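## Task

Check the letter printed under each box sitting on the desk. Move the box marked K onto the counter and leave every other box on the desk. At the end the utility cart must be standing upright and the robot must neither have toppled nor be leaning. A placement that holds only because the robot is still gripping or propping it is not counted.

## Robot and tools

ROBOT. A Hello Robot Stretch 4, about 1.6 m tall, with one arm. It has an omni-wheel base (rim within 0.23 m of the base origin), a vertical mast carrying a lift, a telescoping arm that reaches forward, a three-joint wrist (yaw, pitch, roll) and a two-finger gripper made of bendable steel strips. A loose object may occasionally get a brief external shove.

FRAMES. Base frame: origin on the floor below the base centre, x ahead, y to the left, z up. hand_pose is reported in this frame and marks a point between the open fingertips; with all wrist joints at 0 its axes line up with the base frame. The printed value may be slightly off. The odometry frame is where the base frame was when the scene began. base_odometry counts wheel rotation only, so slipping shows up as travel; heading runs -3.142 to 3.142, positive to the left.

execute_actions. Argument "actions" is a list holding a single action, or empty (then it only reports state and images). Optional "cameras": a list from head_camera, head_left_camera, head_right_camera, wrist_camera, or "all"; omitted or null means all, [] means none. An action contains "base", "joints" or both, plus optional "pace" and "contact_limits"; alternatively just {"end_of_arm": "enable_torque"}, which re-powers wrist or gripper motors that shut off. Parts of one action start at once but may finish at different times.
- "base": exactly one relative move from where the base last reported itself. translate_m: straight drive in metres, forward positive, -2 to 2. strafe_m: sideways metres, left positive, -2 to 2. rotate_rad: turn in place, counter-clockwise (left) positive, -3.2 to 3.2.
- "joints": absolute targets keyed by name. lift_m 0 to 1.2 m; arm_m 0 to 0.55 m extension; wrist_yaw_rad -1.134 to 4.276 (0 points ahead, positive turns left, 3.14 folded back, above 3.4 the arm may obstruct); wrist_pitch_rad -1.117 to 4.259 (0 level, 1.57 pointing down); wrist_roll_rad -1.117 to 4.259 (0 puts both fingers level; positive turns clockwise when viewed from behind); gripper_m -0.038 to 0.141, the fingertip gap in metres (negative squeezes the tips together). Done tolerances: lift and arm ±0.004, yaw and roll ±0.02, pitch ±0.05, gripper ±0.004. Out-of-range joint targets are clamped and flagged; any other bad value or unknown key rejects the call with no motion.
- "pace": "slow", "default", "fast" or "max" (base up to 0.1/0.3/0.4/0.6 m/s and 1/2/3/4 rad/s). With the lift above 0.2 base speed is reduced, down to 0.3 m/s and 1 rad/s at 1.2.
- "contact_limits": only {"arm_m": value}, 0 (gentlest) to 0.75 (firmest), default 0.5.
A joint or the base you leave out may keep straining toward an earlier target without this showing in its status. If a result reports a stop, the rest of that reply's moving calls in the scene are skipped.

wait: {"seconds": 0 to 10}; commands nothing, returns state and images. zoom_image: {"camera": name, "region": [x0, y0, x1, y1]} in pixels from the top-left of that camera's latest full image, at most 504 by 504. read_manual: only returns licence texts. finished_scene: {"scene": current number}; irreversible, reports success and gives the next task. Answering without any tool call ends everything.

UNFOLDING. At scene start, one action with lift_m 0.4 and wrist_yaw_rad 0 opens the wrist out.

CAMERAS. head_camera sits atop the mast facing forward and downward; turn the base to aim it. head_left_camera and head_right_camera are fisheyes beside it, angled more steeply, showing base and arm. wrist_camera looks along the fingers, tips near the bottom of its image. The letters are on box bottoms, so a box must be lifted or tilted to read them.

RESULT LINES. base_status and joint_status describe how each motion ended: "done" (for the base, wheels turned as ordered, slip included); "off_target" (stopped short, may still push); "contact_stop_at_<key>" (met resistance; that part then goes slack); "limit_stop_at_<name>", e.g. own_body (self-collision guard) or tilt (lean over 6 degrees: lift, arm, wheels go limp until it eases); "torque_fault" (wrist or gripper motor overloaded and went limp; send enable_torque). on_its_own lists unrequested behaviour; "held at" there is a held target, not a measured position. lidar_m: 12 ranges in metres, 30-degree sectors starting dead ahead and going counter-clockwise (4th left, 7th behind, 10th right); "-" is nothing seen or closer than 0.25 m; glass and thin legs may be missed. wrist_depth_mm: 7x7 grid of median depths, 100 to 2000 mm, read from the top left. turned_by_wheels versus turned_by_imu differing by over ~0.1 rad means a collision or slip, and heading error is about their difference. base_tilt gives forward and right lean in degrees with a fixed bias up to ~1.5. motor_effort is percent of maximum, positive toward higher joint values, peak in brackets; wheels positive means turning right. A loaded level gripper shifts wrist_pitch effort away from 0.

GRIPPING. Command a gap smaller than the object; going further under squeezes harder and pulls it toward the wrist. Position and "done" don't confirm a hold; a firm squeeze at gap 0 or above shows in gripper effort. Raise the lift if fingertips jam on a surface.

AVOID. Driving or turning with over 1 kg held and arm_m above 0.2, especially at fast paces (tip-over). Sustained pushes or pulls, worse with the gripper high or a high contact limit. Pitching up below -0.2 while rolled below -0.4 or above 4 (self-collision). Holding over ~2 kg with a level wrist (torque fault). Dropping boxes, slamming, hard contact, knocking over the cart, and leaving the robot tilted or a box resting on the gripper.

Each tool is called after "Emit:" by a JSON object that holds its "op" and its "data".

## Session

Emit:
{"op": "execute_actions", "data": {"actions": []}}

Scene clock: 0.00 s.
base_odometry: x=+0.000 y=+0.000 heading=+0.000 (m, m, rad; odometry frame)
turned_by_wheels: +0.000 (rad since the last result)
turned_by_imu: +0.000 (rad since the last result)
base_tilt: forward=+0.8 right=+0.1 (deg)
lidar_m: 1.70 1.67 1.37 1.56 2.06 2.14 1.78 1.73 2.15 1.24 1.21 1.31
base_status: not commanded
joint_positions: lift_m=+0.291 arm_m=+0.002 wrist_yaw_rad=+3.220 wrist_pitch_rad=-0.015 wrist_roll_rad=+0.018 gripper_m=+0.057
joint_status: not commanded
motor_effort: lift_m=+21 arm_m=-1 wrist_yaw_rad=+1 wrist_pitch_rad=-9 wrist_roll_rad=+0 gripper_m=-3 wheel_0=+1 wheel_1=+1 wheel_2=+0 (%)
hand_pose: x=-0.1220 y=+0.0645 z=+0.4736 quat_wxyz=(-0.039, +0.007, +0.009, +0.999) (m; base frame)
wrist_depth_mm: - 133 231 - - - - / - 107 133 - - - - / - 113 134 - - - 1983 / - 134 190 - - - 1983 / 209 1921 - - - - 1983 / 216 1661 194 1499 198 1537 1499 / 213 1060 1182 - 1078 1042 1060
pictures: head_camera, head_left_camera, head_right_camera, wrist_camera
Images, in order (width x height): head_camera 420x560, head_left_camera 420x672, head_right_camera 420x672, wrist_camera 616x392.

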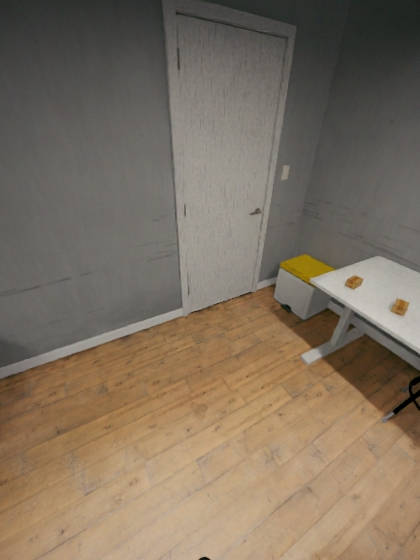

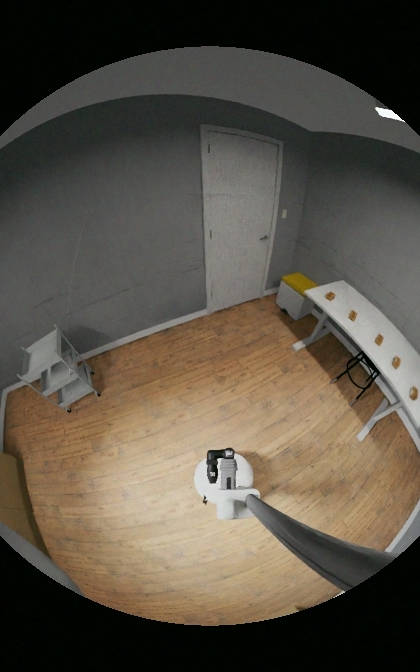

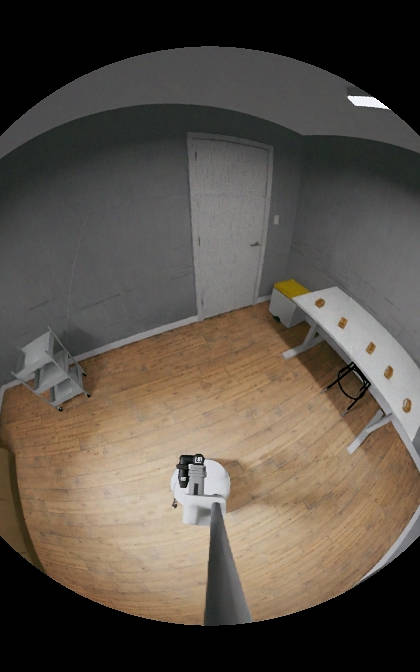

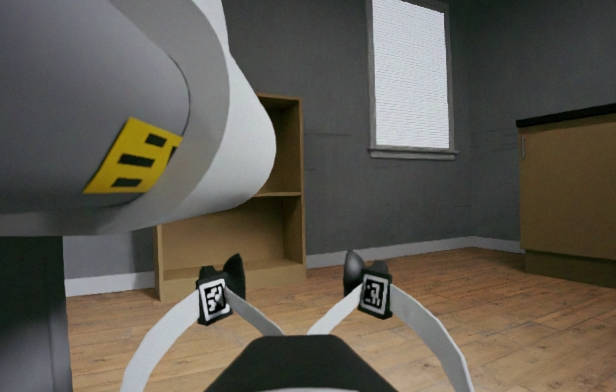

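Emit:
{"op": "execute_actions", "data": {"actions": [{"base":{"rotate_rad":-1.14},"joints":{"lift_m":0.8,"wrist_yaw_rad":0,"gripper_m":0.13,"wrist_pitch_rad":0.4}}], "cameras": ["head_camera"]}}

Emit:
{"op": "execute_actions", "data": {"actions": [{"base":{"translate_m":0.72}}], "cameras": ["head_camera","wrist_camera"]}}

Scene clock: 7.33 s.
base_odometry: x=+0.000 y=+0.000 heading=-1.139 (m, m, rad; odometry frame)
turned_by_wheels: -1.139 (rad since the last result)
turned_by_imu: -1.139 (rad since the last result)
base_tilt: forward=+0.7 right=+0.2 (deg)
lidar_m: 1.21 1.23 1.76 1.67 1.39 1.48 2.07 2.13 1.81 1.72 2.11 1.27
base_status: done
joint_positions: lift_m=+0.800 arm_m=+0.002 wrist_yaw_rad=+0.000 wrist_pitch_rad=+0.402 wrist_roll_rad=+0.018 gripper_m=+0.130
joint_status: all done
motor_effort: lift_m=+25(24) arm_m=-1(1) wrist_yaw_rad=+0(13) wrist_pitch_rad=-7(5) wrist_roll_rad=+0(0) gripper_m=+0(4) wheel_0=+5(10) wheel_1=+6(11) wheel_2=+5(11) (%)
hand_pose: x=+0.4380 y=-0.0874 z=+0.8649 quat_wxyz=(+0.980, +0.009, +0.200, -0.002) (m; base frame)
wrist_depth_mm: 1537 1576 1618 1708 1708 1756 1756 / 1618 1661 1661 1756 1863 1863 1921 / 1160 1118 1255 1229 1229 - - / 1708 1921 1983 - - - - / 1708 1863 1808 1808 1708 1808 1808 / 1430 1336 1336 1464 1336 1464 1430 / 1205 1182 1229 - 1229 1182 1182
pictures: head_camera
Images, in order (width x height): head_camera 420x560.

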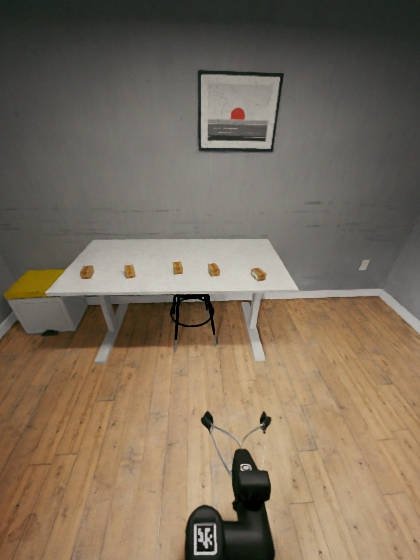

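Scene clock: 11.20 s.
base_odometry: x=+0.302 y=-0.654 heading=-1.138 (m, m, rad; odometry frame)
turned_by_wheels: +0.000 (rad since the last result)
turned_by_imu: -0.005 (rad since the last result)
base_tilt: forward=+0.7 right=+0.2 (deg)
lidar_m: 0.49 0.52 0.69 1.68 1.74 1.89 2.79 2.87 1.91 2.00 0.76 0.52
base_status: done
joint_positions: lift_m=+0.800 arm_m=+0.002 wrist_yaw_rad=+0.000 wrist_pitch_rad=+0.402 wrist_roll_rad=+0.018 gripper_m=+0.130
joint_status: not commanded
motor_effort: lift_m=+25(26) arm_m=-1(1) wrist_yaw_rad=+0(0) wrist_pitch_rad=-7(7) wrist_roll_rad=+0(0) gripper_m=+0(2) wheel_0=+3(7) wheel_1=+4(9) wheel_2=-3(13) (%)
hand_pose: x=+0.4380 y=-0.0874 z=+0.8649 quat_wxyz=(+0.980, +0.009, +0.200, -0.002) (m; base frame)
wrist_depth_mm: 917 946 976 991 1025 1060 1060 / 976 1008 1042 1060 1098 1118 1138 / 1008 1008 1008 1008 991 1182 1229 / 668 627 668 668 668 668 1308 / 500 500 504 496 500 469 492 / 394 366 370 402 377 394 410 / 741 364 370 - 1008 1182 1205
pictures: head_camera, wrist_camera
Images, in order (width x height): head_camera 420x560, wrist_camera 616x392.

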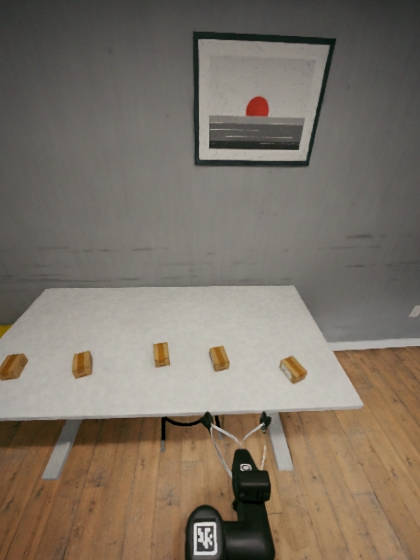

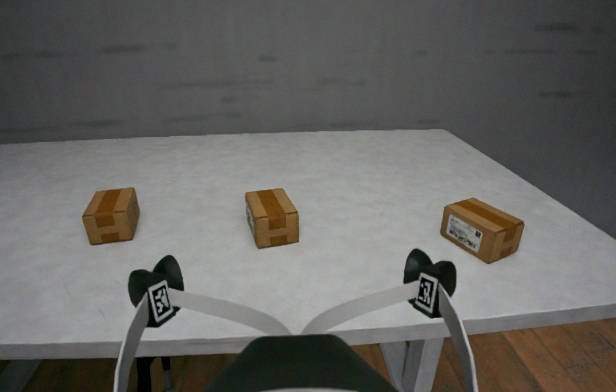

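Emit:
{"op": "execute_actions", "data": {"actions": [{"base":{"rotate_rad":0.065},"joints":{"lift_m":0.7,"arm_m":0.16}}], "cameras": ["head_camera","wrist_camera"]}}

Scene clock: 16.50 s.
base_odometry: x=+0.302 y=-0.654 heading=-1.074 (m, m, rad; odometry frame)
turned_by_wheels: +0.064 (rad since the last result)
turned_by_imu: +0.062 (rad since the last result)
base_tilt: forward=+0.7 right=+0.2 (deg)
lidar_m: 0.50 0.53 0.73 1.68 1.78 1.89 2.82 2.81 1.90 1.99 0.71 0.54
base_status: done
joint_positions: lift_m=+0.700 arm_m=+0.159 wrist_yaw_rad=+0.000 wrist_pitch_rad=+0.402 wrist_roll_rad=+0.018 gripper_m=+0.130
joint_status: all done
motor_effort: lift_m=+14(24) arm_m=+5(7) wrist_yaw_rad=+0(1) wrist_pitch_rad=-8(9) wrist_roll_rad=-1(0) gripper_m=+0(1) wheel_0=-4(6) wheel_1=-4(8) wheel_2=-3(9) (%)
hand_pose: x=+0.5956 y=-0.0874 z=+0.7658 quat_wxyz=(+0.980, +0.009, +0.200, -0.002) (m; base frame)
wrist_depth_mm: 820 831 842 842 866 866 878 / 866 878 891 904 904 917 917 / 661 654 634 634 634 640 647 / 330 399 427 327 427 427 424 / 319 320 322 314 319 319 317 / 253 235 236 256 236 251 250 / 212 211 220 - 218 209 211
pictures: head_camera, wrist_camera
Images, in order (width x height): head_camera 420x560, wrist_camera 616x392.

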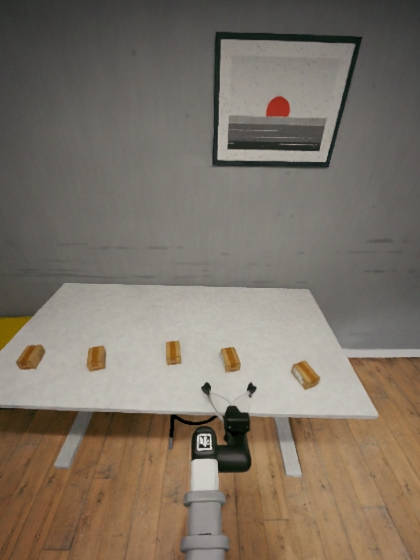

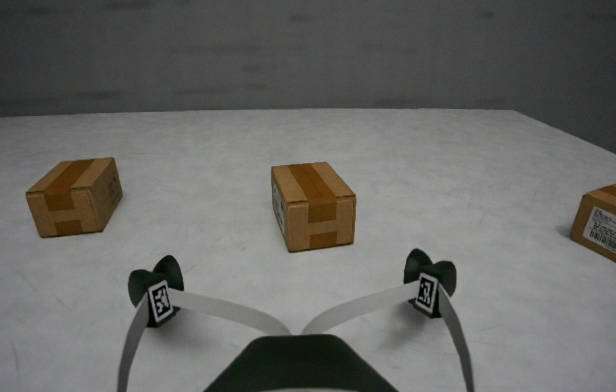

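Emit:
{"op": "execute_actions", "data": {"actions": [{"base":{"strafe_m":-0.015},"joints":{"arm_m":0.295,"lift_m":0.695}}], "cameras": ["wrist_camera"]}}

Emit:
{"op": "execute_actions", "data": {"actions": [{"joints":{"gripper_m":0.02}}], "cameras": ["wrist_camera"]}}

Emit:
{"op": "execute_actions", "data": {"actions": [{"joints":{"lift_m":0.75}}], "cameras": []}}

Emit:
{"op": "execute_actions", "data": {"actions": [{"joints":{"wrist_roll_rad":2.8,"wrist_pitch_rad":-1,"lift_m":0.79}}], "cameras": ["head_camera"]}}

Emit:
{"op": "execute_actions", "data": {"actions": [{"joints":{"wrist_pitch_rad":0.4,"wrist_roll_rad":0.018}}], "cameras": []}}

Scene clock: 25.83 s.
base_odometry: x=+0.289 y=-0.661 heading=-1.075 (m, m, rad; odometry frame)
turned_by_wheels: +0.000 (rad since the last result)
turned_by_imu: -0.002 (rad since the last result)
base_tilt: forward=+0.7 right=+0.1 (deg)
lidar_m: 0.50 0.53 0.77 1.71 1.79 1.92 2.81 2.37 1.85 1.98 0.70 0.50
base_status: done
joint_positions: lift_m=+0.695 arm_m=+0.294 wrist_yaw_rad=+0.000 wrist_pitch_rad=+0.402 wrist_roll_rad=+0.018 gripper_m=+0.130
joint_status: all done
motor_effort: lift_m=+14(16) arm_m=+5(5) wrist_yaw_rad=+1(2) wrist_pitch_rad=-8(7) wrist_roll_rad=-1(1) gripper_m=-1(2) wheel_0=+3(10) wheel_1=-3(12) wheel_2=+0(3) (%)
hand_pose: x=+0.7306 y=-0.0874 z=+0.7608 quat_wxyz=(+0.980, +0.009, +0.200, -0.002) (m; base frame)
wrist_depth_mm: 691 699 707 715 732 732 741 / 732 741 750 768 768 778 788 / 634 627 621 615 615 621 627 / 418 413 413 413 410 410 410 / 294 309 296 221 309 307 306 / 245 228 229 177 196 244 243 / 206 205 213 - 206 203 208
pictures: wrist_camera
Images, in order (width x height): wrist_camera 616x392.

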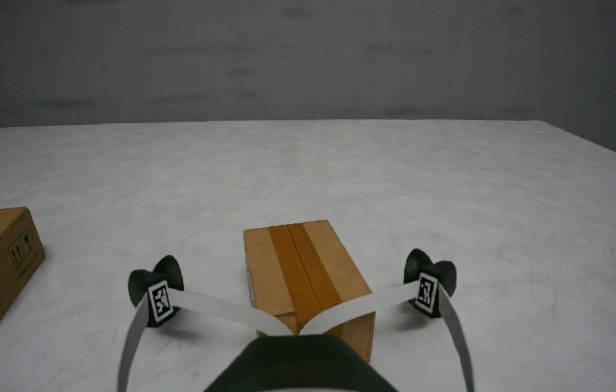

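Scene clock: 27.83 s.
base_odometry: x=+0.289 y=-0.661 heading=-1.075 (m, m, rad; odometry frame)
turned_by_wheels: +0.000 (rad since the last result)
turned_by_imu: -0.001 (rad since the last result)
base_tilt: forward=+0.8 right=+0.2 (deg)
lidar_m: 0.50 0.55 0.77 1.68 1.83 1.88 2.82 2.35 1.88 1.99 0.71 0.51
base_status: not commanded
joint_positions: lift_m=+0.695 arm_m=+0.294 wrist_yaw_rad=+0.000 wrist_pitch_rad=+0.403 wrist_roll_rad=+0.018 gripper_m=+0.020
joint_status: all done
motor_effort: lift_m=+14(14) arm_m=+5(5) wrist_yaw_rad=+0(0) wrist_pitch_rad=-12(9) wrist_roll_rad=+0(1) gripper_m=-22(23) wheel_0=+3(3) wheel_1=-3(3) wheel_2=+0(0) (%)
hand_pose: x=+0.7305 y=-0.0874 z=+0.7606 quat_wxyz=(+0.980, +0.009, +0.200, -0.002) (m; base frame)
wrist_depth_mm: 699 707 715 715 723 732 741 / 732 741 759 768 768 778 788 / 634 621 621 609 603 615 627 / 413 415 413 407 407 410 407 / 291 307 294 213 307 306 303 / 244 246 183 170 187 244 242 / 204 203 208 - 205 203 207
pictures: wrist_camera
Images, in order (width x height): wrist_camera 616x392.

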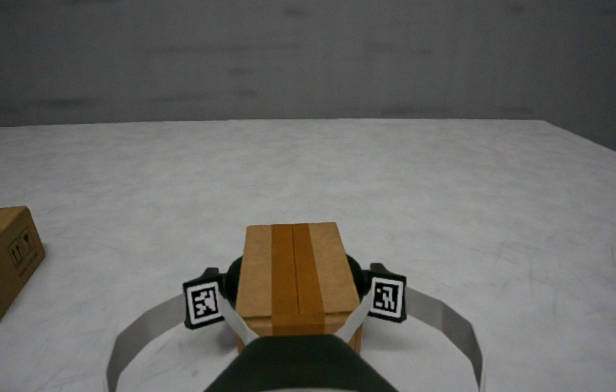

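Scene clock: 28.97 s.
base_odometry: x=+0.289 y=-0.661 heading=-1.075 (m, m, rad; odometry frame)
turned_by_wheels: +0.000 (rad since the last result)
turned_by_imu: +0.000 (rad since the last result)
base_tilt: forward=+0.7 right=+0.2 (deg)
lidar_m: 0.50 0.51 0.76 1.69 1.80 1.92 2.82 2.38 1.86 1.99 0.69 0.50
base_status: not commanded
joint_positions: lift_m=+0.750 arm_m=+0.294 wrist_yaw_rad=+0.000 wrist_pitch_rad=+0.403 wrist_roll_rad=+0.018 gripper_m=+0.020
joint_status: all done
motor_effort: lift_m=+26(30) arm_m=+5(5) wrist_yaw_rad=+0(0) wrist_pitch_rad=-10(11) wrist_roll_rad=-1(1) gripper_m=-20(20) wheel_0=+3(3) wheel_1=-3(3) wheel_2=+0(0) (%)
hand_pose: x=+0.7304 y=-0.0874 z=+0.8145 quat_wxyz=(+0.980, +0.009, +0.200, -0.002) (m; base frame)
wrist_depth_mm: 691 707 707 715 723 732 741 / 732 741 750 768 768 778 778 / 768 768 788 798 798 820 831 / 544 544 539 539 535 539 535 / 404 404 384 213 402 399 397 / 296 320 183 170 187 320 319 / 264 265 272 - 270 266 267
pictures: none
No camera images: the call's "cameras" was empty. Leave "cameras" out to get every camera's image.

Scene clock: 31.17 s.
base_odometry: x=+0.289 y=-0.661 heading=-1.075 (m, m, rad; odometry frame)
turned_by_wheels: +0.000 (rad since the last result)
turned_by_imu: -0.001 (rad since the last result)
base_tilt: forward=+0.8 right=+0.2 (deg)
lidar_m: 0.49 0.52 0.75 1.71 1.81 1.90 2.83 2.37 1.89 1.98 0.67 0.52
base_status: not commanded
joint_positions: lift_m=+0.790 arm_m=+0.294 wrist_yaw_rad=+0.000 wrist_pitch_rad=-0.998 wrist_roll_rad=+2.799 gripper_m=+0.020
joint_status: all done
motor_effort: lift_m=+26(29) arm_m=+4(5) wrist_yaw_rad=+0(0) wrist_pitch_rad=-6(19) wrist_roll_rad=+2(6) gripper_m=-19(19) wheel_0=+3(3) wheel_1=-3(3) wheel_2=+0(0) (%)
hand_pose: x=+0.6216 y=-0.0874 z=+1.2101 quat_wxyz=(+0.150, +0.865, -0.081, +0.471) (m; base frame)
wrist_depth_mm: 1042 976 891 820 798 750 715 / 1255 1160 1025 960 917 854 798 / 1576 1430 1281 1138 1060 976 917 / 1499 1576 1576 1430 1281 1160 1078 / 1397 1430 1499 213 1537 1430 1308 / 1281 1336 183 170 185 1661 1618 / 1182 1229 1336 - 1499 1537 1618
pictures: head_camera
Images, in order (width x height): head_camera 420x560.

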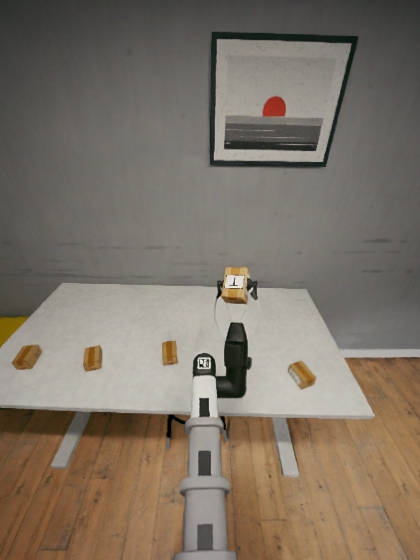

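Scene clock: 33.37 s.
base_odometry: x=+0.289 y=-0.661 heading=-1.075 (m, m, rad; odometry frame)
turned_by_wheels: +0.000 (rad since the last result)
turned_by_imu: -0.001 (rad since the last result)
base_tilt: forward=+0.8 right=+0.2 (deg)
lidar_m: 0.49 0.53 0.76 1.70 1.81 1.88 2.81 2.36 1.88 2.00 0.68 0.51
base_status: not commanded
joint_positions: lift_m=+0.790 arm_m=+0.294 wrist_yaw_rad=+0.000 wrist_pitch_rad=+0.403 wrist_roll_rad=+0.019 gripper_m=+0.020
joint_status: all done
motor_effort: lift_m=+25(26) arm_m=+4(4) wrist_yaw_rad=+1(1) wrist_pitch_rad=-11(13) wrist_roll_rad=-3(1) gripper_m=-21(20) wheel_0=+3(3) wheel_1=-3(3) wheel_2=+0(0) (%)
hand_pose: x=+0.7305 y=-0.0874 z=+0.8546 quat_wxyz=(+0.980, +0.009, +0.200, -0.002) (m; base frame)
wrist_depth_mm: 691 699 707 715 723 732 741 / 732 741 750 768 768 778 788 / 788 798 809 809 809 831 842 / 640 640 640 640 627 634 634 / 477 473 455 213 473 473 469 / 362 379 183 170 187 377 375 / 296 312 322 - 315 314 319
pictures: none
No camera images: the call's "cameras" was empty. Leave "cameras" out to get every camera's image.

Emit:
{"op": "execute_actions", "data": {"actions": [{"joints":{"lift_m":0.697},"pace":"slow"}], "cameras": []}}

Emit:
{"op": "execute_actions", "data": {"actions": [{"joints":{"gripper_m":0.12}}], "cameras": []}}

Emit:
{"op": "execute_actions", "data": {"actions": [{"joints":{"arm_m":0.2}}], "cameras": []}}

Emit:
{"op": "execute_actions", "data": {"actions": [{"base":{"strafe_m":0.25}}], "cameras": ["wrist_camera"]}}

Scene clock: 40.63 s.
base_odometry: x=+0.289 y=-0.661 heading=-1.075 (m, m, rad; odometry frame)
turned_by_wheels: +0.000 (rad since the last result)
turned_by_imu: -0.002 (rad since the last result)
base_tilt: forward=+0.7 right=+0.2 (deg)
lidar_m: 0.51 0.54 0.75 1.68 1.80 1.88 2.79 2.39 1.90 1.99 0.69 0.51
base_status: not commanded
joint_positions: lift_m=+0.697 arm_m=+0.294 wrist_yaw_rad=+0.000 wrist_pitch_rad=+0.403 wrist_roll_rad=+0.019 gripper_m=+0.020
joint_status: all done
motor_effort: lift_m=+14(23) arm_m=+4(4) wrist_yaw_rad=+1(1) wrist_pitch_rad=-10(11) wrist_roll_rad=-3(1) gripper_m=-21(19) wheel_0=+3(3) wheel_1=-3(3) wheel_2=+0(0) (%)
hand_pose: x=+0.7305 y=-0.0874 z=+0.7625 quat_wxyz=(+0.980, +0.009, +0.200, -0.002) (m; base frame)
wrist_depth_mm: 699 707 715 707 723 723 741 / 732 750 759 759 768 778 778 / 640 634 621 621 621 621 621 / 418 418 415 415 413 413 413 / 297 312 300 213 312 310 307 / 247 249 183 170 187 247 245 / 207 204 211 - 207 205 209
pictures: none
No camera images: the call's "cameras" was empty. Leave "cameras" out to get every camera's image.

Scene clock: 42.50 s.
base_odometry: x=+0.289 y=-0.661 heading=-1.075 (m, m, rad; odometry frame)
turned_by_wheels: +0.000 (rad since the last result)
turned_by_imu: -0.001 (rad since the last result)
base_tilt: forward=+0.7 right=+0.1 (deg)
lidar_m: 0.49 0.50 0.76 1.67 1.80 1.91 2.80 2.36 1.90 1.98 0.67 0.51
base_status: not commanded
joint_positions: lift_m=+0.697 arm_m=+0.294 wrist_yaw_rad=+0.000 wrist_pitch_rad=+0.403 wrist_roll_rad=+0.019 gripper_m=+0.120
joint_status: all done
motor_effort: lift_m=+14(15) arm_m=+4(4) wrist_yaw_rad=+1(1) wrist_pitch_rad=-9(11) wrist_roll_rad=-2(2) gripper_m=-4(20) wheel_0=+3(3) wheel_1=-3(3) wheel_2=+0(0) (%)
hand_pose: x=+0.7306 y=-0.0874 z=+0.7626 quat_wxyz=(+0.980, +0.009, +0.200, -0.002) (m; base frame)
wrist_depth_mm: 699 699 707 715 723 732 750 / 732 741 750 768 768 778 788 / 647 634 621 615 621 621 627 / 424 421 418 415 415 415 415 / 297 314 314 225 312 310 307 / 247 231 196 181 230 247 246 / 208 207 212 - 214 206 210
pictures: none
No camera images: the call's "cameras" was empty. Leave "cameras" out to get every camera's image.

Scene clock: 43.77 s.
base_odometry: x=+0.289 y=-0.661 heading=-1.075 (m, m, rad; odometry frame)
turned_by_wheels: +0.000 (rad since the last result)
turned_by_imu: -0.001 (rad since the last result)
base_tilt: forward=+0.7 right=+0.1 (deg)
lidar_m: 0.51 0.51 0.74 1.70 1.80 1.89 2.81 2.38 1.90 1.99 0.69 0.53
base_status: not commanded
joint_positions: lift_m=+0.697 arm_m=+0.201 wrist_yaw_rad=+0.000 wrist_pitch_rad=+0.402 wrist_roll_rad=+0.019 gripper_m=+0.120
joint_status: all done
motor_effort: lift_m=+14(15) arm_m=-5(5) wrist_yaw_rad=+1(0) wrist_pitch_rad=-10(9) wrist_roll_rad=-2(3) gripper_m=+1(1) wheel_0=+3(3) wheel_1=-4(3) wheel_2=+0(0) (%)
hand_pose: x=+0.6372 y=-0.0874 z=+0.7627 quat_wxyz=(+0.980, +0.009, +0.200, -0.002) (m; base frame)
wrist_depth_mm: 768 778 798 798 809 831 831 / 820 842 842 854 866 878 878 / 640 634 627 621 621 621 627 / 324 421 418 320 415 415 413 / 298 314 314 278 314 312 309 / 248 232 232 252 231 248 247 / 208 207 216 - 214 206 207
pictures: none
No camera images: the call's "cameras" was empty. Leave "cameras" out to get every camera's image.

Scene clock: 45.90 s.
base_odometry: x=+0.508 y=-0.542 heading=-1.074 (m, m, rad; odometry frame)
turned_by_wheels: +0.000 (rad since the last result)
turned_by_imu: -0.001 (rad since the last result)
base_tilt: forward=+0.8 right=+0.2 (deg)
lidar_m: 0.50 0.54 0.79 1.43 1.55 1.76 2.83 2.93 2.12 2.23 0.71 0.55
base_status: done
joint_positions: lift_m=+0.697 arm_m=+0.201 wrist_yaw_rad=+0.000 wrist_pitch_rad=+0.402 wrist_roll_rad=+0.019 gripper_m=+0.120
joint_status: not commanded
motor_effort: lift_m=+16(15) arm_m=-5(5) wrist_yaw_rad=+0(0) wrist_pitch_rad=-10(8) wrist_roll_rad=-2(2) gripper_m=+0(1) wheel_0=-2(14) wheel_1=+2(12) wheel_2=+0(1) (%)
hand_pose: x=+0.6372 y=-0.0874 z=+0.7626 quat_wxyz=(+0.980, +0.009, +0.200, -0.002) (m; base frame)
wrist_depth_mm: 778 798 798 820 820 820 831 / 820 842 842 854 866 878 891 / 647 640 627 627 615 627 627 / 424 421 418 310 415 389 317 / 312 315 315 307 314 310 294 / 248 231 232 252 231 248 247 / 208 207 216 - 215 206 207
pictures: wrist_camera
Images, in order (width x height): wrist_camera 616x392.

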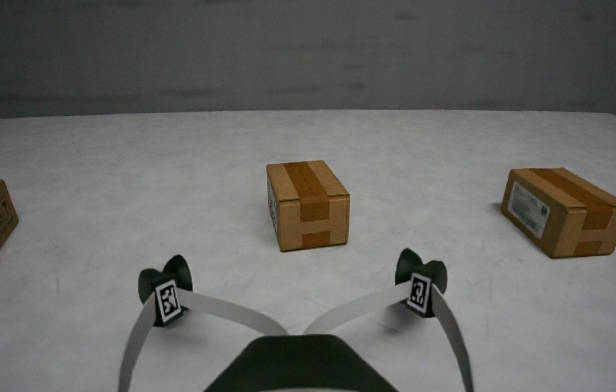

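Emit:
{"op": "execute_actions", "data": {"actions": [{"base":{"strafe_m":-0.015},"joints":{"arm_m":0.325,"lift_m":0.695}}], "cameras": []}}

Emit:
{"op": "execute_actions", "data": {"actions": [{"joints":{"gripper_m":0.02}}], "cameras": []}}

Emit:
{"op": "execute_actions", "data": {"actions": [{"joints":{"lift_m":0.75}}], "cameras": []}}

Emit:
{"op": "execute_actions", "data": {"actions": [{"joints":{"wrist_roll_rad":2.8,"wrist_pitch_rad":-1,"lift_m":0.79}}], "cameras": ["head_camera"]}}

Emit:
{"op": "execute_actions", "data": {"actions": [{"joints":{"wrist_pitch_rad":0.4,"wrist_roll_rad":0.018}}], "cameras": []}}

Scene clock: 55.63 s.
base_odometry: x=+0.495 y=-0.549 heading=-1.075 (m, m, rad; odometry frame)
turned_by_wheels: +0.000 (rad since the last result)
turned_by_imu: -0.002 (rad since the last result)
base_tilt: forward=+0.8 right=+0.2 (deg)
lidar_m: 0.50 0.55 0.81 1.46 1.55 1.75 2.82 2.93 2.09 2.21 0.71 0.51
base_status: done
joint_positions: lift_m=+0.695 arm_m=+0.324 wrist_yaw_rad=+0.000 wrist_pitch_rad=+0.402 wrist_roll_rad=+0.019 gripper_m=+0.120
joint_status: all done
motor_effort: lift_m=+15(14) arm_m=+5(3) wrist_yaw_rad=+0(2) wrist_pitch_rad=-6(9) wrist_roll_rad=-2(1) gripper_m=+4(2) wheel_0=+4(10) wheel_1=-4(10) wheel_2=+0(0) (%)
hand_pose: x=+0.7605 y=-0.0874 z=+0.7608 quat_wxyz=(+0.980, +0.009, +0.200, -0.002) (m; base frame)
wrist_depth_mm: 668 683 683 691 707 707 715 / 715 715 732 732 750 750 768 / 640 627 615 615 609 621 621 / 415 413 413 415 410 410 407 / 309 310 297 221 310 307 306 / 245 229 200 185 201 244 243 / 206 204 213 - 212 204 208
pictures: none
No camera images: the call's "cameras" was empty. Leave "cameras" out to get every camera's image.

Scene clock: 57.50 s.
base_odometry: x=+0.495 y=-0.549 heading=-1.075 (m, m, rad; odometry frame)
turned_by_wheels: +0.000 (rad since the last result)
turned_by_imu: -0.001 (rad since the last result)
base_tilt: forward=+0.7 right=+0.1 (deg)
lidar_m: 0.49 0.54 0.78 1.46 1.57 1.76 2.81 2.91 2.11 2.22 0.70 0.52
base_status: not commanded
joint_positions: lift_m=+0.695 arm_m=+0.324 wrist_yaw_rad=+0.000 wrist_pitch_rad=+0.403 wrist_roll_rad=+0.019 gripper_m=+0.020
joint_status: all done
motor_effort: lift_m=+14(14) arm_m=+5(5) wrist_yaw_rad=+0(0) wrist_pitch_rad=-10(10) wrist_roll_rad=-2(1) gripper_m=-21(21) wheel_0=+4(4) wheel_1=-4(4) wheel_2=+0(0) (%)
hand_pose: x=+0.7605 y=-0.0874 z=+0.7606 quat_wxyz=(+0.980, +0.009, +0.200, -0.002) (m; base frame)
wrist_depth_mm: 668 683 683 691 699 707 715 / 707 715 723 741 741 750 759 / 627 621 615 609 609 615 615 / 413 413 410 407 407 404 404 / 309 309 296 212 307 306 303 / 244 245 185 176 185 244 242 / 205 202 208 - 204 202 206
pictures: none
No camera images: the call's "cameras" was empty. Leave "cameras" out to get every camera's image.

Scene clock: 58.63 s.
base_odometry: x=+0.495 y=-0.549 heading=-1.075 (m, m, rad; odometry frame)
turned_by_wheels: +0.000 (rad since the last result)
turned_by_imu: +0.000 (rad since the last result)
base_tilt: forward=+0.8 right=+0.2 (deg)
lidar_m: 0.51 0.55 0.76 1.46 1.56 1.76 2.81 2.92 2.08 2.22 0.70 0.52
base_status: not commanded
joint_positions: lift_m=+0.750 arm_m=+0.324 wrist_yaw_rad=+0.000 wrist_pitch_rad=+0.403 wrist_roll_rad=+0.019 gripper_m=+0.020
joint_status: all done
motor_effort: lift_m=+26(26) arm_m=+5(5) wrist_yaw_rad=+1(1) wrist_pitch_rad=-11(12) wrist_roll_rad=-2(2) gripper_m=-19(22) wheel_0=+4(4) wheel_1=-4(4) wheel_2=+0(0) (%)
hand_pose: x=+0.7604 y=-0.0874 z=+0.8145 quat_wxyz=(+0.980, +0.009, +0.200, -0.002) (m; base frame)
wrist_depth_mm: 676 676 691 699 707 707 715 / 715 723 732 741 741 759 768 / 750 750 750 768 768 788 788 / 549 544 535 539 535 535 535 / 404 407 387 212 404 402 399 / 320 320 185 175 185 320 317 / 270 266 273 - 268 265 266
pictures: none
No camera images: the call's "cameras" was empty. Leave "cameras" out to get every camera's image.

Scene clock: 60.83 s.
base_odometry: x=+0.495 y=-0.549 heading=-1.075 (m, m, rad; odometry frame)
turned_by_wheels: +0.000 (rad since the last result)
turned_by_imu: -0.001 (rad since the last result)
base_tilt: forward=+0.7 right=+0.2 (deg)
lidar_m: 0.49 0.53 0.77 1.46 1.57 1.74 2.82 2.92 2.10 2.22 0.71 0.52
base_status: not commanded
joint_positions: lift_m=+0.790 arm_m=+0.324 wrist_yaw_rad=+0.000 wrist_pitch_rad=-0.998 wrist_roll_rad=+2.799 gripper_m=+0.020
joint_status: all done
motor_effort: lift_m=+26(27) arm_m=+4(5) wrist_yaw_rad=+0(0) wrist_pitch_rad=-9(20) wrist_roll_rad=+0(2) gripper_m=-19(19) wheel_0=+4(4) wheel_1=-4(4) wheel_2=+0(0) (%)
hand_pose: x=+0.6516 y=-0.0874 z=+1.2101 quat_wxyz=(+0.150, +0.865, -0.081, +0.471) (m; base frame)
wrist_depth_mm: 1008 931 854 820 778 732 691 / 1205 1078 1025 960 891 820 768 / 1537 1366 1255 1138 1042 960 891 / 1499 1618 1537 1366 1255 1138 1025 / 1397 1464 1499 212 1499 1366 1281 / 1281 1336 183 176 184 1661 1618 / 1205 1255 1308 - 1499 1537 1618
pictures: head_camera
Images, in order (width x height): head_camera 420x560.

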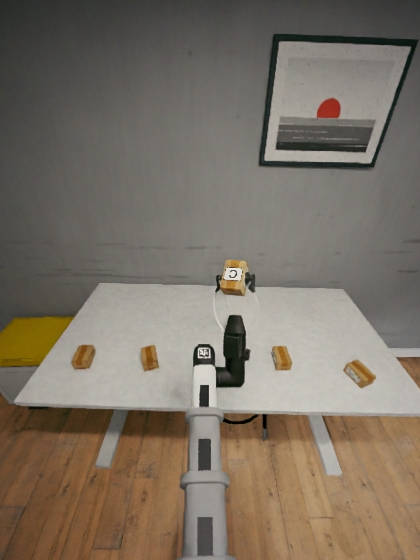

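Scene clock: 63.03 s.
base_odometry: x=+0.495 y=-0.549 heading=-1.075 (m, m, rad; odometry frame)
turned_by_wheels: +0.000 (rad since the last result)
turned_by_imu: -0.001 (rad since the last result)
base_tilt: forward=+0.8 right=+0.1 (deg)
lidar_m: 0.51 0.54 0.77 1.45 1.54 1.76 2.82 2.92 2.09 2.22 0.73 0.51
base_status: not commanded
joint_positions: lift_m=+0.790 arm_m=+0.324 wrist_yaw_rad=+0.000 wrist_pitch_rad=+0.403 wrist_roll_rad=+0.019 gripper_m=+0.020
joint_status: all done
motor_effort: lift_m=+26(26) arm_m=+4(5) wrist_yaw_rad=+1(1) wrist_pitch_rad=-9(10) wrist_roll_rad=-2(4) gripper_m=-21(22) wheel_0=+4(4) wheel_1=-4(4) wheel_2=+0(0) (%)
hand_pose: x=+0.7605 y=-0.0874 z=+0.8546 quat_wxyz=(+0.980, +0.009, +0.200, -0.002) (m; base frame)
wrist_depth_mm: 668 668 683 699 707 715 715 / 715 723 723 732 741 759 768 / 759 778 788 788 798 809 809 / 640 640 634 634 634 627 627 / 473 477 455 213 477 473 469 / 377 379 183 175 185 375 373 / 317 312 320 - 317 312 282
pictures: none
No camera images: the call's "cameras" was empty. Leave "cameras" out to get every camera's image.

Emit:
{"op": "execute_actions", "data": {"actions": [{"joints":{"lift_m":0.697},"pace":"slow"}], "cameras": []}}

Emit:
{"op": "execute_actions", "data": {"actions": [{"joints":{"gripper_m":0.13}}], "cameras": []}}

Emit:
{"op": "execute_actions", "data": {"actions": [{"joints":{"arm_m":0.2}}], "cameras": []}}

Emit:
{"op": "execute_actions", "data": {"actions": [{"base":{"strafe_m":0.315}}], "cameras": ["wrist_camera"]}}

Scene clock: 70.60 s.
base_odometry: x=+0.495 y=-0.549 heading=-1.075 (m, m, rad; odometry frame)
turned_by_wheels: +0.000 (rad since the last result)
turned_by_imu: -0.002 (rad since the last result)
base_tilt: forward=+0.7 right=+0.1 (deg)
lidar_m: 0.50 0.55 0.76 1.45 1.57 1.76 2.81 2.93 2.12 2.21 0.70 0.52
base_status: not commanded
joint_positions: lift_m=+0.697 arm_m=+0.324 wrist_yaw_rad=+0.000 wrist_pitch_rad=+0.403 wrist_roll_rad=+0.019 gripper_m=+0.020
joint_status: all done
motor_effort: lift_m=+15(26) arm_m=+4(4) wrist_yaw_rad=+1(1) wrist_pitch_rad=-11(11) wrist_roll_rad=-2(2) gripper_m=-20(22) wheel_0=+4(3) wheel_1=-4(4) wheel_2=+1(1) (%)
hand_pose: x=+0.7605 y=-0.0874 z=+0.7625 quat_wxyz=(+0.980, +0.009, +0.200, -0.002) (m; base frame)
wrist_depth_mm: 676 676 691 699 707 707 723 / 715 723 723 741 750 750 759 / 640 627 621 615 615 615 627 / 421 418 418 415 410 413 413 / 312 312 297 212 312 309 307 / 247 248 183 176 185 246 245 / 207 205 210 - 207 204 208
pictures: none
No camera images: the call's "cameras" was empty. Leave "cameras" out to get every camera's image.

Scene clock: 72.60 s.
base_odometry: x=+0.495 y=-0.549 heading=-1.075 (m, m, rad; odometry frame)
turned_by_wheels: +0.000 (rad since the last result)
turned_by_imu: -0.001 (rad since the last result)
base_tilt: forward=+0.8 right=+0.1 (deg)
lidar_m: 0.51 0.53 0.77 1.48 1.57 1.75 2.82 2.92 2.10 2.23 0.73 0.54
base_status: not commanded
joint_positions: lift_m=+0.697 arm_m=+0.324 wrist_yaw_rad=+0.000 wrist_pitch_rad=+0.403 wrist_roll_rad=+0.019 gripper_m=+0.130
joint_status: all done
motor_effort: lift_m=+14(15) arm_m=+4(4) wrist_yaw_rad=+1(1) wrist_pitch_rad=-9(11) wrist_roll_rad=-3(1) gripper_m=-1(22) wheel_0=+4(4) wheel_1=-4(4) wheel_2=+0(0) (%)
hand_pose: x=+0.7606 y=-0.0874 z=+0.7626 quat_wxyz=(+0.980, +0.009, +0.200, -0.002) (m; base frame)
wrist_depth_mm: 668 683 683 691 707 707 715 / 707 715 732 741 759 759 759 / 640 634 621 615 621 621 621 / 421 418 415 418 415 413 413 / 312 314 300 225 312 309 307 / 248 229 196 185 231 246 245 / 208 206 211 - 214 206 210
pictures: none
No camera images: the call's "cameras" was empty. Leave "cameras" out to get every camera's image.

Scene clock: 74.00 s.
base_odometry: x=+0.495 y=-0.549 heading=-1.075 (m, m, rad; odometry frame)
turned_by_wheels: +0.000 (rad since the last result)
turned_by_imu: -0.001 (rad since the last result)
base_tilt: forward=+0.8 right=+0.1 (deg)
lidar_m: 0.51 0.56 0.74 1.44 1.55 1.76 2.81 2.92 2.07 2.23 0.73 0.53
base_status: not commanded
joint_positions: lift_m=+0.697 arm_m=+0.201 wrist_yaw_rad=+0.000 wrist_pitch_rad=+0.402 wrist_roll_rad=+0.019 gripper_m=+0.130
joint_status: all done
motor_effort: lift_m=+14(15) arm_m=-5(9) wrist_yaw_rad=+1(0) wrist_pitch_rad=-9(10) wrist_roll_rad=-2(1) gripper_m=+0(4) wheel_0=+4(4) wheel_1=-4(4) wheel_2=+0(0) (%)
hand_pose: x=+0.6372 y=-0.0874 z=+0.7627 quat_wxyz=(+0.980, +0.009, +0.200, -0.002) (m; base frame)
wrist_depth_mm: 778 788 798 820 820 820 831 / 820 842 842 866 854 878 878 / 647 640 627 621 621 621 627 / 421 418 421 319 415 368 298 / 312 315 315 306 312 310 290 / 249 230 232 251 231 248 246 / 208 207 215 - 215 206 208
pictures: none
No camera images: the call's "cameras" was empty. Leave "cameras" out to get every camera's image.

Scene clock: 76.37 s.
base_odometry: x=+0.772 y=-0.399 heading=-1.074 (m, m, rad; odometry frame)
turned_by_wheels: +0.000 (rad since the last result)
turned_by_imu: -0.001 (rad since the last result)
base_tilt: forward=+0.8 right=+0.1 (deg)
lidar_m: 0.52 0.55 1.20 1.14 1.23 1.64 2.85 2.91 2.38 2.53 0.74 0.54
base_status: done
joint_positions: lift_m=+0.697 arm_m=+0.201 wrist_yaw_rad=+0.000 wrist_pitch_rad=+0.402 wrist_roll_rad=+0.019 gripper_m=+0.130
joint_status: not commanded
motor_effort: lift_m=+16(15) arm_m=-5(5) wrist_yaw_rad=+0(1) wrist_pitch_rad=-7(7) wrist_roll_rad=-1(2) gripper_m=+0(2) wheel_0=-2(12) wheel_1=+3(13) wheel_2=+0(2) (%)
hand_pose: x=+0.6372 y=-0.0874 z=+0.7626 quat_wxyz=(+0.980, +0.009, +0.200, -0.002) (m; base frame)
wrist_depth_mm: 778 798 809 809 831 842 842 / 842 842 854 878 878 878 891 / 647 640 627 621 615 621 627 / 394 418 394 320 418 415 366 / 312 314 315 286 314 310 309 / 248 230 233 252 232 246 247 / 208 207 215 - 215 206 207
pictures: wrist_camera
Images, in order (width x height): wrist_camera 616x392.

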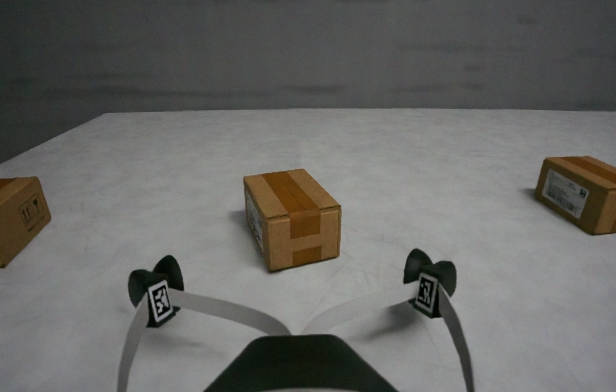

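Emit:
{"op": "execute_actions", "data": {"actions": [{"joints":{"arm_m":0.305,"lift_m":0.695}}], "cameras": []}}

Emit:
{"op": "execute_actions", "data": {"actions": [{"joints":{"gripper_m":0.02}}], "cameras": []}}

Emit:
{"op": "execute_actions", "data": {"actions": [{"joints":{"lift_m":0.75}}], "cameras": []}}

Emit:
{"op": "execute_actions", "data": {"actions": [{"joints":{"wrist_roll_rad":2.8,"wrist_pitch_rad":-1,"lift_m":0.79}}], "cameras": ["head_camera"]}}

Emit:
{"op": "execute_actions", "data": {"actions": [{"joints":{"wrist_pitch_rad":0.4,"wrist_roll_rad":0.018}}], "cameras": []}}

Scene clock: 85.30 s.
base_odometry: x=+0.772 y=-0.399 heading=-1.074 (m, m, rad; odometry frame)
turned_by_wheels: +0.000 (rad since the last result)
turned_by_imu: -0.002 (rad since the last result)
base_tilt: forward=+0.7 right=+0.1 (deg)
lidar_m: 0.49 0.57 1.20 1.14 1.23 1.61 2.83 2.93 2.38 2.53 0.72 0.54
base_status: not commanded
joint_positions: lift_m=+0.695 arm_m=+0.304 wrist_yaw_rad=+0.000 wrist_pitch_rad=+0.402 wrist_roll_rad=+0.019 gripper_m=+0.130
joint_status: all done
motor_effort: lift_m=+15(12) arm_m=+5(5) wrist_yaw_rad=+0(1) wrist_pitch_rad=-8(7) wrist_roll_rad=-1(2) gripper_m=+1(2) wheel_0=-2(2) wheel_1=+3(3) wheel_2=+0(0) (%)
hand_pose: x=+0.7406 y=-0.0874 z=+0.7607 quat_wxyz=(+0.980, +0.009, +0.200, -0.002) (m; base frame)
wrist_depth_mm: 691 699 707 715 723 732 741 / 732 741 759 768 768 788 788 / 634 627 615 615 609 615 621 / 415 415 415 413 410 410 410 / 307 310 283 221 309 306 306 / 245 227 208 180 200 244 242 / 206 205 213 - 205 203 206
pictures: none
No camera images: the call's "cameras" was empty. Leave "cameras" out to get every camera's image.

Scene clock: 87.30 s.
base_odometry: x=+0.772 y=-0.399 heading=-1.074 (m, m, rad; odometry frame)
turned_by_wheels: +0.000 (rad since the last result)
turned_by_imu: -0.001 (rad since the last result)
base_tilt: forward=+0.8 right=+0.2 (deg)
lidar_m: 0.53 0.55 1.19 1.14 1.20 1.63 2.82 2.92 2.38 2.55 0.73 0.55
base_status: not commanded
joint_positions: lift_m=+0.695 arm_m=+0.304 wrist_yaw_rad=+0.000 wrist_pitch_rad=+0.403 wrist_roll_rad=+0.019 gripper_m=+0.020
joint_status: all done
motor_effort: lift_m=+14(15) arm_m=+5(5) wrist_yaw_rad=+1(1) wrist_pitch_rad=-12(9) wrist_roll_rad=-2(2) gripper_m=-23(23) wheel_0=-2(2) wheel_1=+3(3) wheel_2=+0(0) (%)
hand_pose: x=+0.7405 y=-0.0874 z=+0.7605 quat_wxyz=(+0.980, +0.009, +0.200, -0.002) (m; base frame)
wrist_depth_mm: 699 699 715 715 732 732 741 / 741 741 759 768 759 778 778 / 634 621 615 603 609 615 609 / 415 415 410 407 410 410 404 / 307 307 294 213 307 306 303 / 244 245 183 174 184 244 242 / 205 202 208 - 205 202 206
pictures: none
No camera images: the call's "cameras" was empty. Leave "cameras" out to get every camera's image.

Scene clock: 88.43 s.
base_odometry: x=+0.772 y=-0.399 heading=-1.074 (m, m, rad; odometry frame)
turned_by_wheels: +0.000 (rad since the last result)
turned_by_imu: +0.000 (rad since the last result)
base_tilt: forward=+0.7 right=+0.1 (deg)
lidar_m: 0.51 0.58 1.21 1.14 1.23 1.58 2.84 2.92 2.41 2.53 0.74 0.53
base_status: not commanded
joint_positions: lift_m=+0.750 arm_m=+0.304 wrist_yaw_rad=+0.000 wrist_pitch_rad=+0.403 wrist_roll_rad=+0.019 gripper_m=+0.020
joint_status: all done
motor_effort: lift_m=+26(29) arm_m=+5(5) wrist_yaw_rad=+0(1) wrist_pitch_rad=-11(11) wrist_roll_rad=-3(1) gripper_m=-19(19) wheel_0=-2(2) wheel_1=+3(3) wheel_2=+0(0) (%)
hand_pose: x=+0.7404 y=-0.0874 z=+0.8145 quat_wxyz=(+0.980, +0.009, +0.200, -0.002) (m; base frame)
wrist_depth_mm: 691 699 707 715 723 732 741 / 732 741 750 759 778 778 788 / 788 768 778 798 798 820 820 / 544 544 539 535 539 530 535 / 404 407 387 213 404 402 399 / 320 322 183 174 185 319 317 / 268 265 273 - 268 265 266
pictures: none
No camera images: the call's "cameras" was empty. Leave "cameras" out to get every camera's image.

Scene clock: 90.63 s.
base_odometry: x=+0.772 y=-0.399 heading=-1.074 (m, m, rad; odometry frame)
turned_by_wheels: +0.000 (rad since the last result)
turned_by_imu: -0.001 (rad since the last result)
base_tilt: forward=+0.8 right=+0.1 (deg)
lidar_m: 0.53 0.57 1.19 1.14 1.22 1.62 2.84 2.93 2.39 2.53 0.74 0.55
base_status: not commanded
joint_positions: lift_m=+0.790 arm_m=+0.304 wrist_yaw_rad=+0.000 wrist_pitch_rad=-0.998 wrist_roll_rad=+2.799 gripper_m=+0.020
joint_status: all done
motor_effort: lift_m=+26(27) arm_m=+4(5) wrist_yaw_rad=+1(0) wrist_pitch_rad=-5(19) wrist_roll_rad=+2(2) gripper_m=-22(21) wheel_0=-2(2) wheel_1=+3(3) wheel_2=+0(0) (%)
hand_pose: x=+0.6316 y=-0.0874 z=+1.2101 quat_wxyz=(+0.150, +0.865, -0.081, +0.471) (m; base frame)
wrist_depth_mm: 1025 960 917 854 809 759 707 / 1255 1138 1060 991 917 854 798 / 1537 1430 1281 1160 1060 991 917 / 1499 1576 1618 1430 1281 1160 1078 / 1397 1430 1537 212 1537 1430 1308 / 1255 1336 183 174 184 1618 1537 / 1182 1229 1308 - 1464 1537 1499
pictures: head_camera
Images, in order (width x height): head_camera 420x560.

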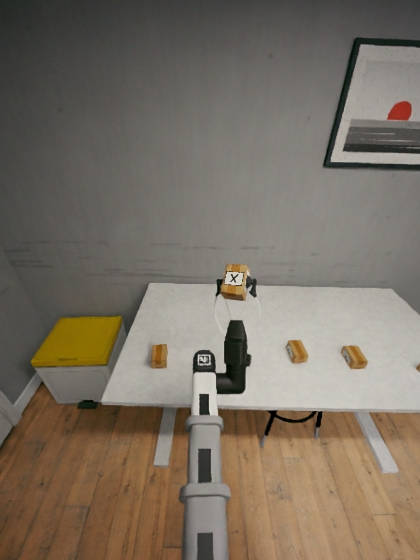

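Scene clock: 92.83 s.
base_odometry: x=+0.772 y=-0.399 heading=-1.074 (m, m, rad; odometry frame)
turned_by_wheels: +0.000 (rad since the last result)
turned_by_imu: -0.001 (rad since the last result)
base_tilt: forward=+0.7 right=+0.1 (deg)
lidar_m: 0.51 0.54 1.19 1.12 1.23 1.63 2.81 2.93 2.39 2.54 0.73 0.51
base_status: not commanded
joint_positions: lift_m=+0.790 arm_m=+0.304 wrist_yaw_rad=+0.000 wrist_pitch_rad=+0.403 wrist_roll_rad=+0.019 gripper_m=+0.020
joint_status: all done
motor_effort: lift_m=+26(26) arm_m=+4(4) wrist_yaw_rad=+1(1) wrist_pitch_rad=-11(8) wrist_roll_rad=-1(7) gripper_m=-22(21) wheel_0=-2(2) wheel_1=+3(3) wheel_2=+0(0) (%)
hand_pose: x=+0.7405 y=-0.0874 z=+0.8546 quat_wxyz=(+0.980, +0.009, +0.200, -0.002) (m; base frame)
wrist_depth_mm: 691 699 715 715 732 741 741 / 732 750 759 768 768 778 788 / 788 798 788 809 820 820 831 / 715 640 640 634 634 627 627 / 473 477 455 213 477 469 466 / 377 379 183 174 185 377 373 / 315 312 322 - 317 312 317
pictures: none
No camera images: the call's "cameras" was empty. Leave "cameras" out to get every camera's image.

Emit:
{"op": "zoom_image", "data": {"camera": "head_camera", "region": [200,250,280,310]}}

Emit:
{"op": "execute_actions", "data": {"actions": [{"joints":{"lift_m":0.697},"pace":"slow"}], "cameras": []}}

Emit:
{"op": "execute_actions", "data": {"actions": [{"joints":{"gripper_m":0.13}}], "cameras": []}}

Emit:
{"op": "execute_actions", "data": {"actions": [{"joints":{"arm_m":0.2}}], "cameras": []}}

Emit:
{"op": "execute_actions", "data": {"actions": [{"base":{"strafe_m":0.275}}], "cameras": ["wrist_camera"]}}

Region (200, 250, 280, 310) of head_camera's 420x560 image, scaled by 6.300, with more detail than that image has; it fills the top 378 rows of this view, and the rest is white.

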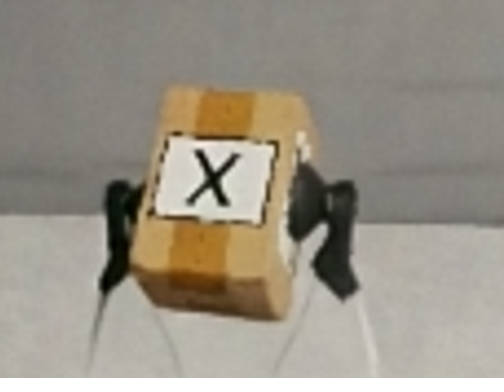

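Scene clock: 101.63 s.
base_odometry: x=+0.772 y=-0.399 heading=-1.074 (m, m, rad; odometry frame)
turned_by_wheels: +0.000 (rad since the last result)
turned_by_imu: -0.002 (rad since the last result)
base_tilt: forward=+0.8 right=+0.1 (deg)
lidar_m: 0.51 0.56 1.19 1.12 1.21 1.62 2.82 2.89 2.38 2.55 0.74 0.53
base_status: not commanded
joint_positions: lift_m=+0.697 arm_m=+0.304 wrist_yaw_rad=+0.000 wrist_pitch_rad=+0.403 wrist_roll_rad=+0.019 gripper_m=+0.020
joint_status: all done
motor_effort: lift_m=+15(25) arm_m=+4(4) wrist_yaw_rad=+1(1) wrist_pitch_rad=-12(11) wrist_roll_rad=-2(2) gripper_m=-20(22) wheel_0=-2(2) wheel_1=+3(3) wheel_2=+0(0) (%)
hand_pose: x=+0.7405 y=-0.0874 z=+0.7625 quat_wxyz=(+0.980, +0.009, +0.200, -0.002) (m; base frame)
wrist_depth_mm: 691 699 715 707 732 732 741 / 732 750 750 768 778 778 788 / 640 634 621 615 615 615 621 / 418 418 415 415 415 410 410 / 312 312 298 212 310 309 307 / 247 248 183 174 184 247 245 / 207 205 211 - 207 204 209
pictures: none
No camera images: the call's "cameras" was empty. Leave "cameras" out to get every camera's image.

Scene clock: 103.63 s.
base_odometry: x=+0.772 y=-0.399 heading=-1.074 (m, m, rad; odometry frame)
turned_by_wheels: +0.000 (rad since the last result)
turned_by_imu: -0.001 (rad since the last result)
base_tilt: forward=+0.7 right=+0.2 (deg)
lidar_m: 0.50 0.55 1.20 1.14 1.21 1.64 2.83 2.92 2.37 2.54 0.72 0.55
base_status: not commanded
joint_positions: lift_m=+0.697 arm_m=+0.304 wrist_yaw_rad=+0.000 wrist_pitch_rad=+0.403 wrist_roll_rad=+0.019 gripper_m=+0.130
joint_status: all done
motor_effort: lift_m=+15(14) arm_m=+4(4) wrist_yaw_rad=+1(1) wrist_pitch_rad=-9(11) wrist_roll_rad=-2(2) gripper_m=+1(22) wheel_0=-2(2) wheel_1=+3(3) wheel_2=+0(0) (%)
hand_pose: x=+0.7406 y=-0.0874 z=+0.7626 quat_wxyz=(+0.980, +0.009, +0.200, -0.002) (m; base frame)
wrist_depth_mm: 691 707 707 715 732 732 741 / 732 741 759 768 768 778 778 / 647 627 621 621 615 627 627 / 418 418 418 415 415 413 413 / 312 314 298 224 312 310 309 / 247 229 195 184 230 247 246 / 207 206 212 - 213 205 210
pictures: none
No camera images: the call's "cameras" was empty. Leave "cameras" out to get every camera's image.

Scene clock: 104.93 s.
base_odometry: x=+0.772 y=-0.399 heading=-1.074 (m, m, rad; odometry frame)
turned_by_wheels: +0.000 (rad since the last result)
turned_by_imu: -0.001 (rad since the last result)
base_tilt: forward=+0.8 right=+0.2 (deg)
lidar_m: 0.52 0.54 1.21 1.15 1.25 1.62 2.82 2.94 2.37 2.52 0.74 0.57
base_status: not commanded
joint_positions: lift_m=+0.697 arm_m=+0.201 wrist_yaw_rad=+0.000 wrist_pitch_rad=+0.402 wrist_roll_rad=+0.019 gripper_m=+0.130
joint_status: all done
motor_effort: lift_m=+14(15) arm_m=-5(4) wrist_yaw_rad=+1(0) wrist_pitch_rad=-8(9) wrist_roll_rad=-3(2) gripper_m=+0(2) wheel_0=-2(2) wheel_1=+3(3) wheel_2=+0(1) (%)
hand_pose: x=+0.6372 y=-0.0874 z=+0.7627 quat_wxyz=(+0.980, +0.009, +0.200, -0.002) (m; base frame)
wrist_depth_mm: 788 798 809 809 831 831 842 / 842 842 854 866 866 878 891 / 647 634 621 621 621 621 627 / 397 421 421 320 418 415 368 / 312 314 315 289 314 310 309 / 248 230 233 251 231 247 247 / 208 207 216 - 215 206 207
pictures: none
No camera images: the call's "cameras" was empty. Leave "cameras" out to get every camera's image.

Scene clock: 107.17 s.
base_odometry: x=+1.014 y=-0.268 heading=-1.074 (m, m, rad; odometry frame)
turned_by_wheels: +0.000 (rad since the last result)
turned_by_imu: -0.001 (rad since the last result)
base_tilt: forward=+0.8 right=+0.2 (deg)
lidar_m: 0.52 0.97 0.91 0.86 0.94 1.32 1.53 2.92 2.64 2.81 0.72 0.57
base_status: done
joint_positions: lift_m=+0.697 arm_m=+0.201 wrist_yaw_rad=+0.000 wrist_pitch_rad=+0.402 wrist_roll_rad=+0.019 gripper_m=+0.130
joint_status: not commanded
motor_effort: lift_m=+16(16) arm_m=-5(5) wrist_yaw_rad=+0(1) wrist_pitch_rad=-10(9) wrist_roll_rad=-1(2) gripper_m=-1(1) wheel_0=-2(14) wheel_1=+3(13) wheel_2=+0(0) (%)
hand_pose: x=+0.6372 y=-0.0874 z=+0.7626 quat_wxyz=(+0.980, +0.009, +0.200, -0.002) (m; base frame)
wrist_depth_mm: 778 809 798 820 831 831 842 / 831 842 854 866 878 891 891 / 904 904 634 621 621 621 634 / 960 946 418 322 415 415 336 / 788 314 315 293 314 310 307 / 249 230 232 251 231 247 246 / 208 206 216 - 215 206 207
pictures: wrist_camera
Images, in order (width x height): wrist_camera 616x392.

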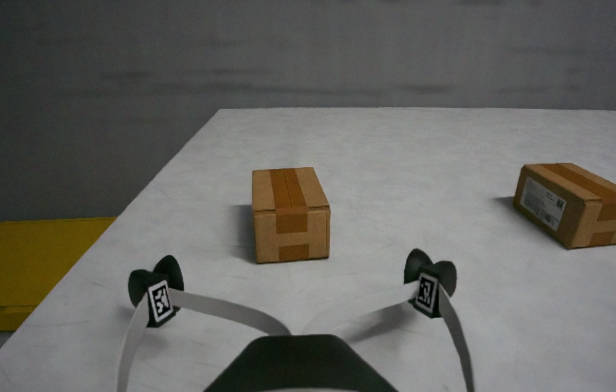

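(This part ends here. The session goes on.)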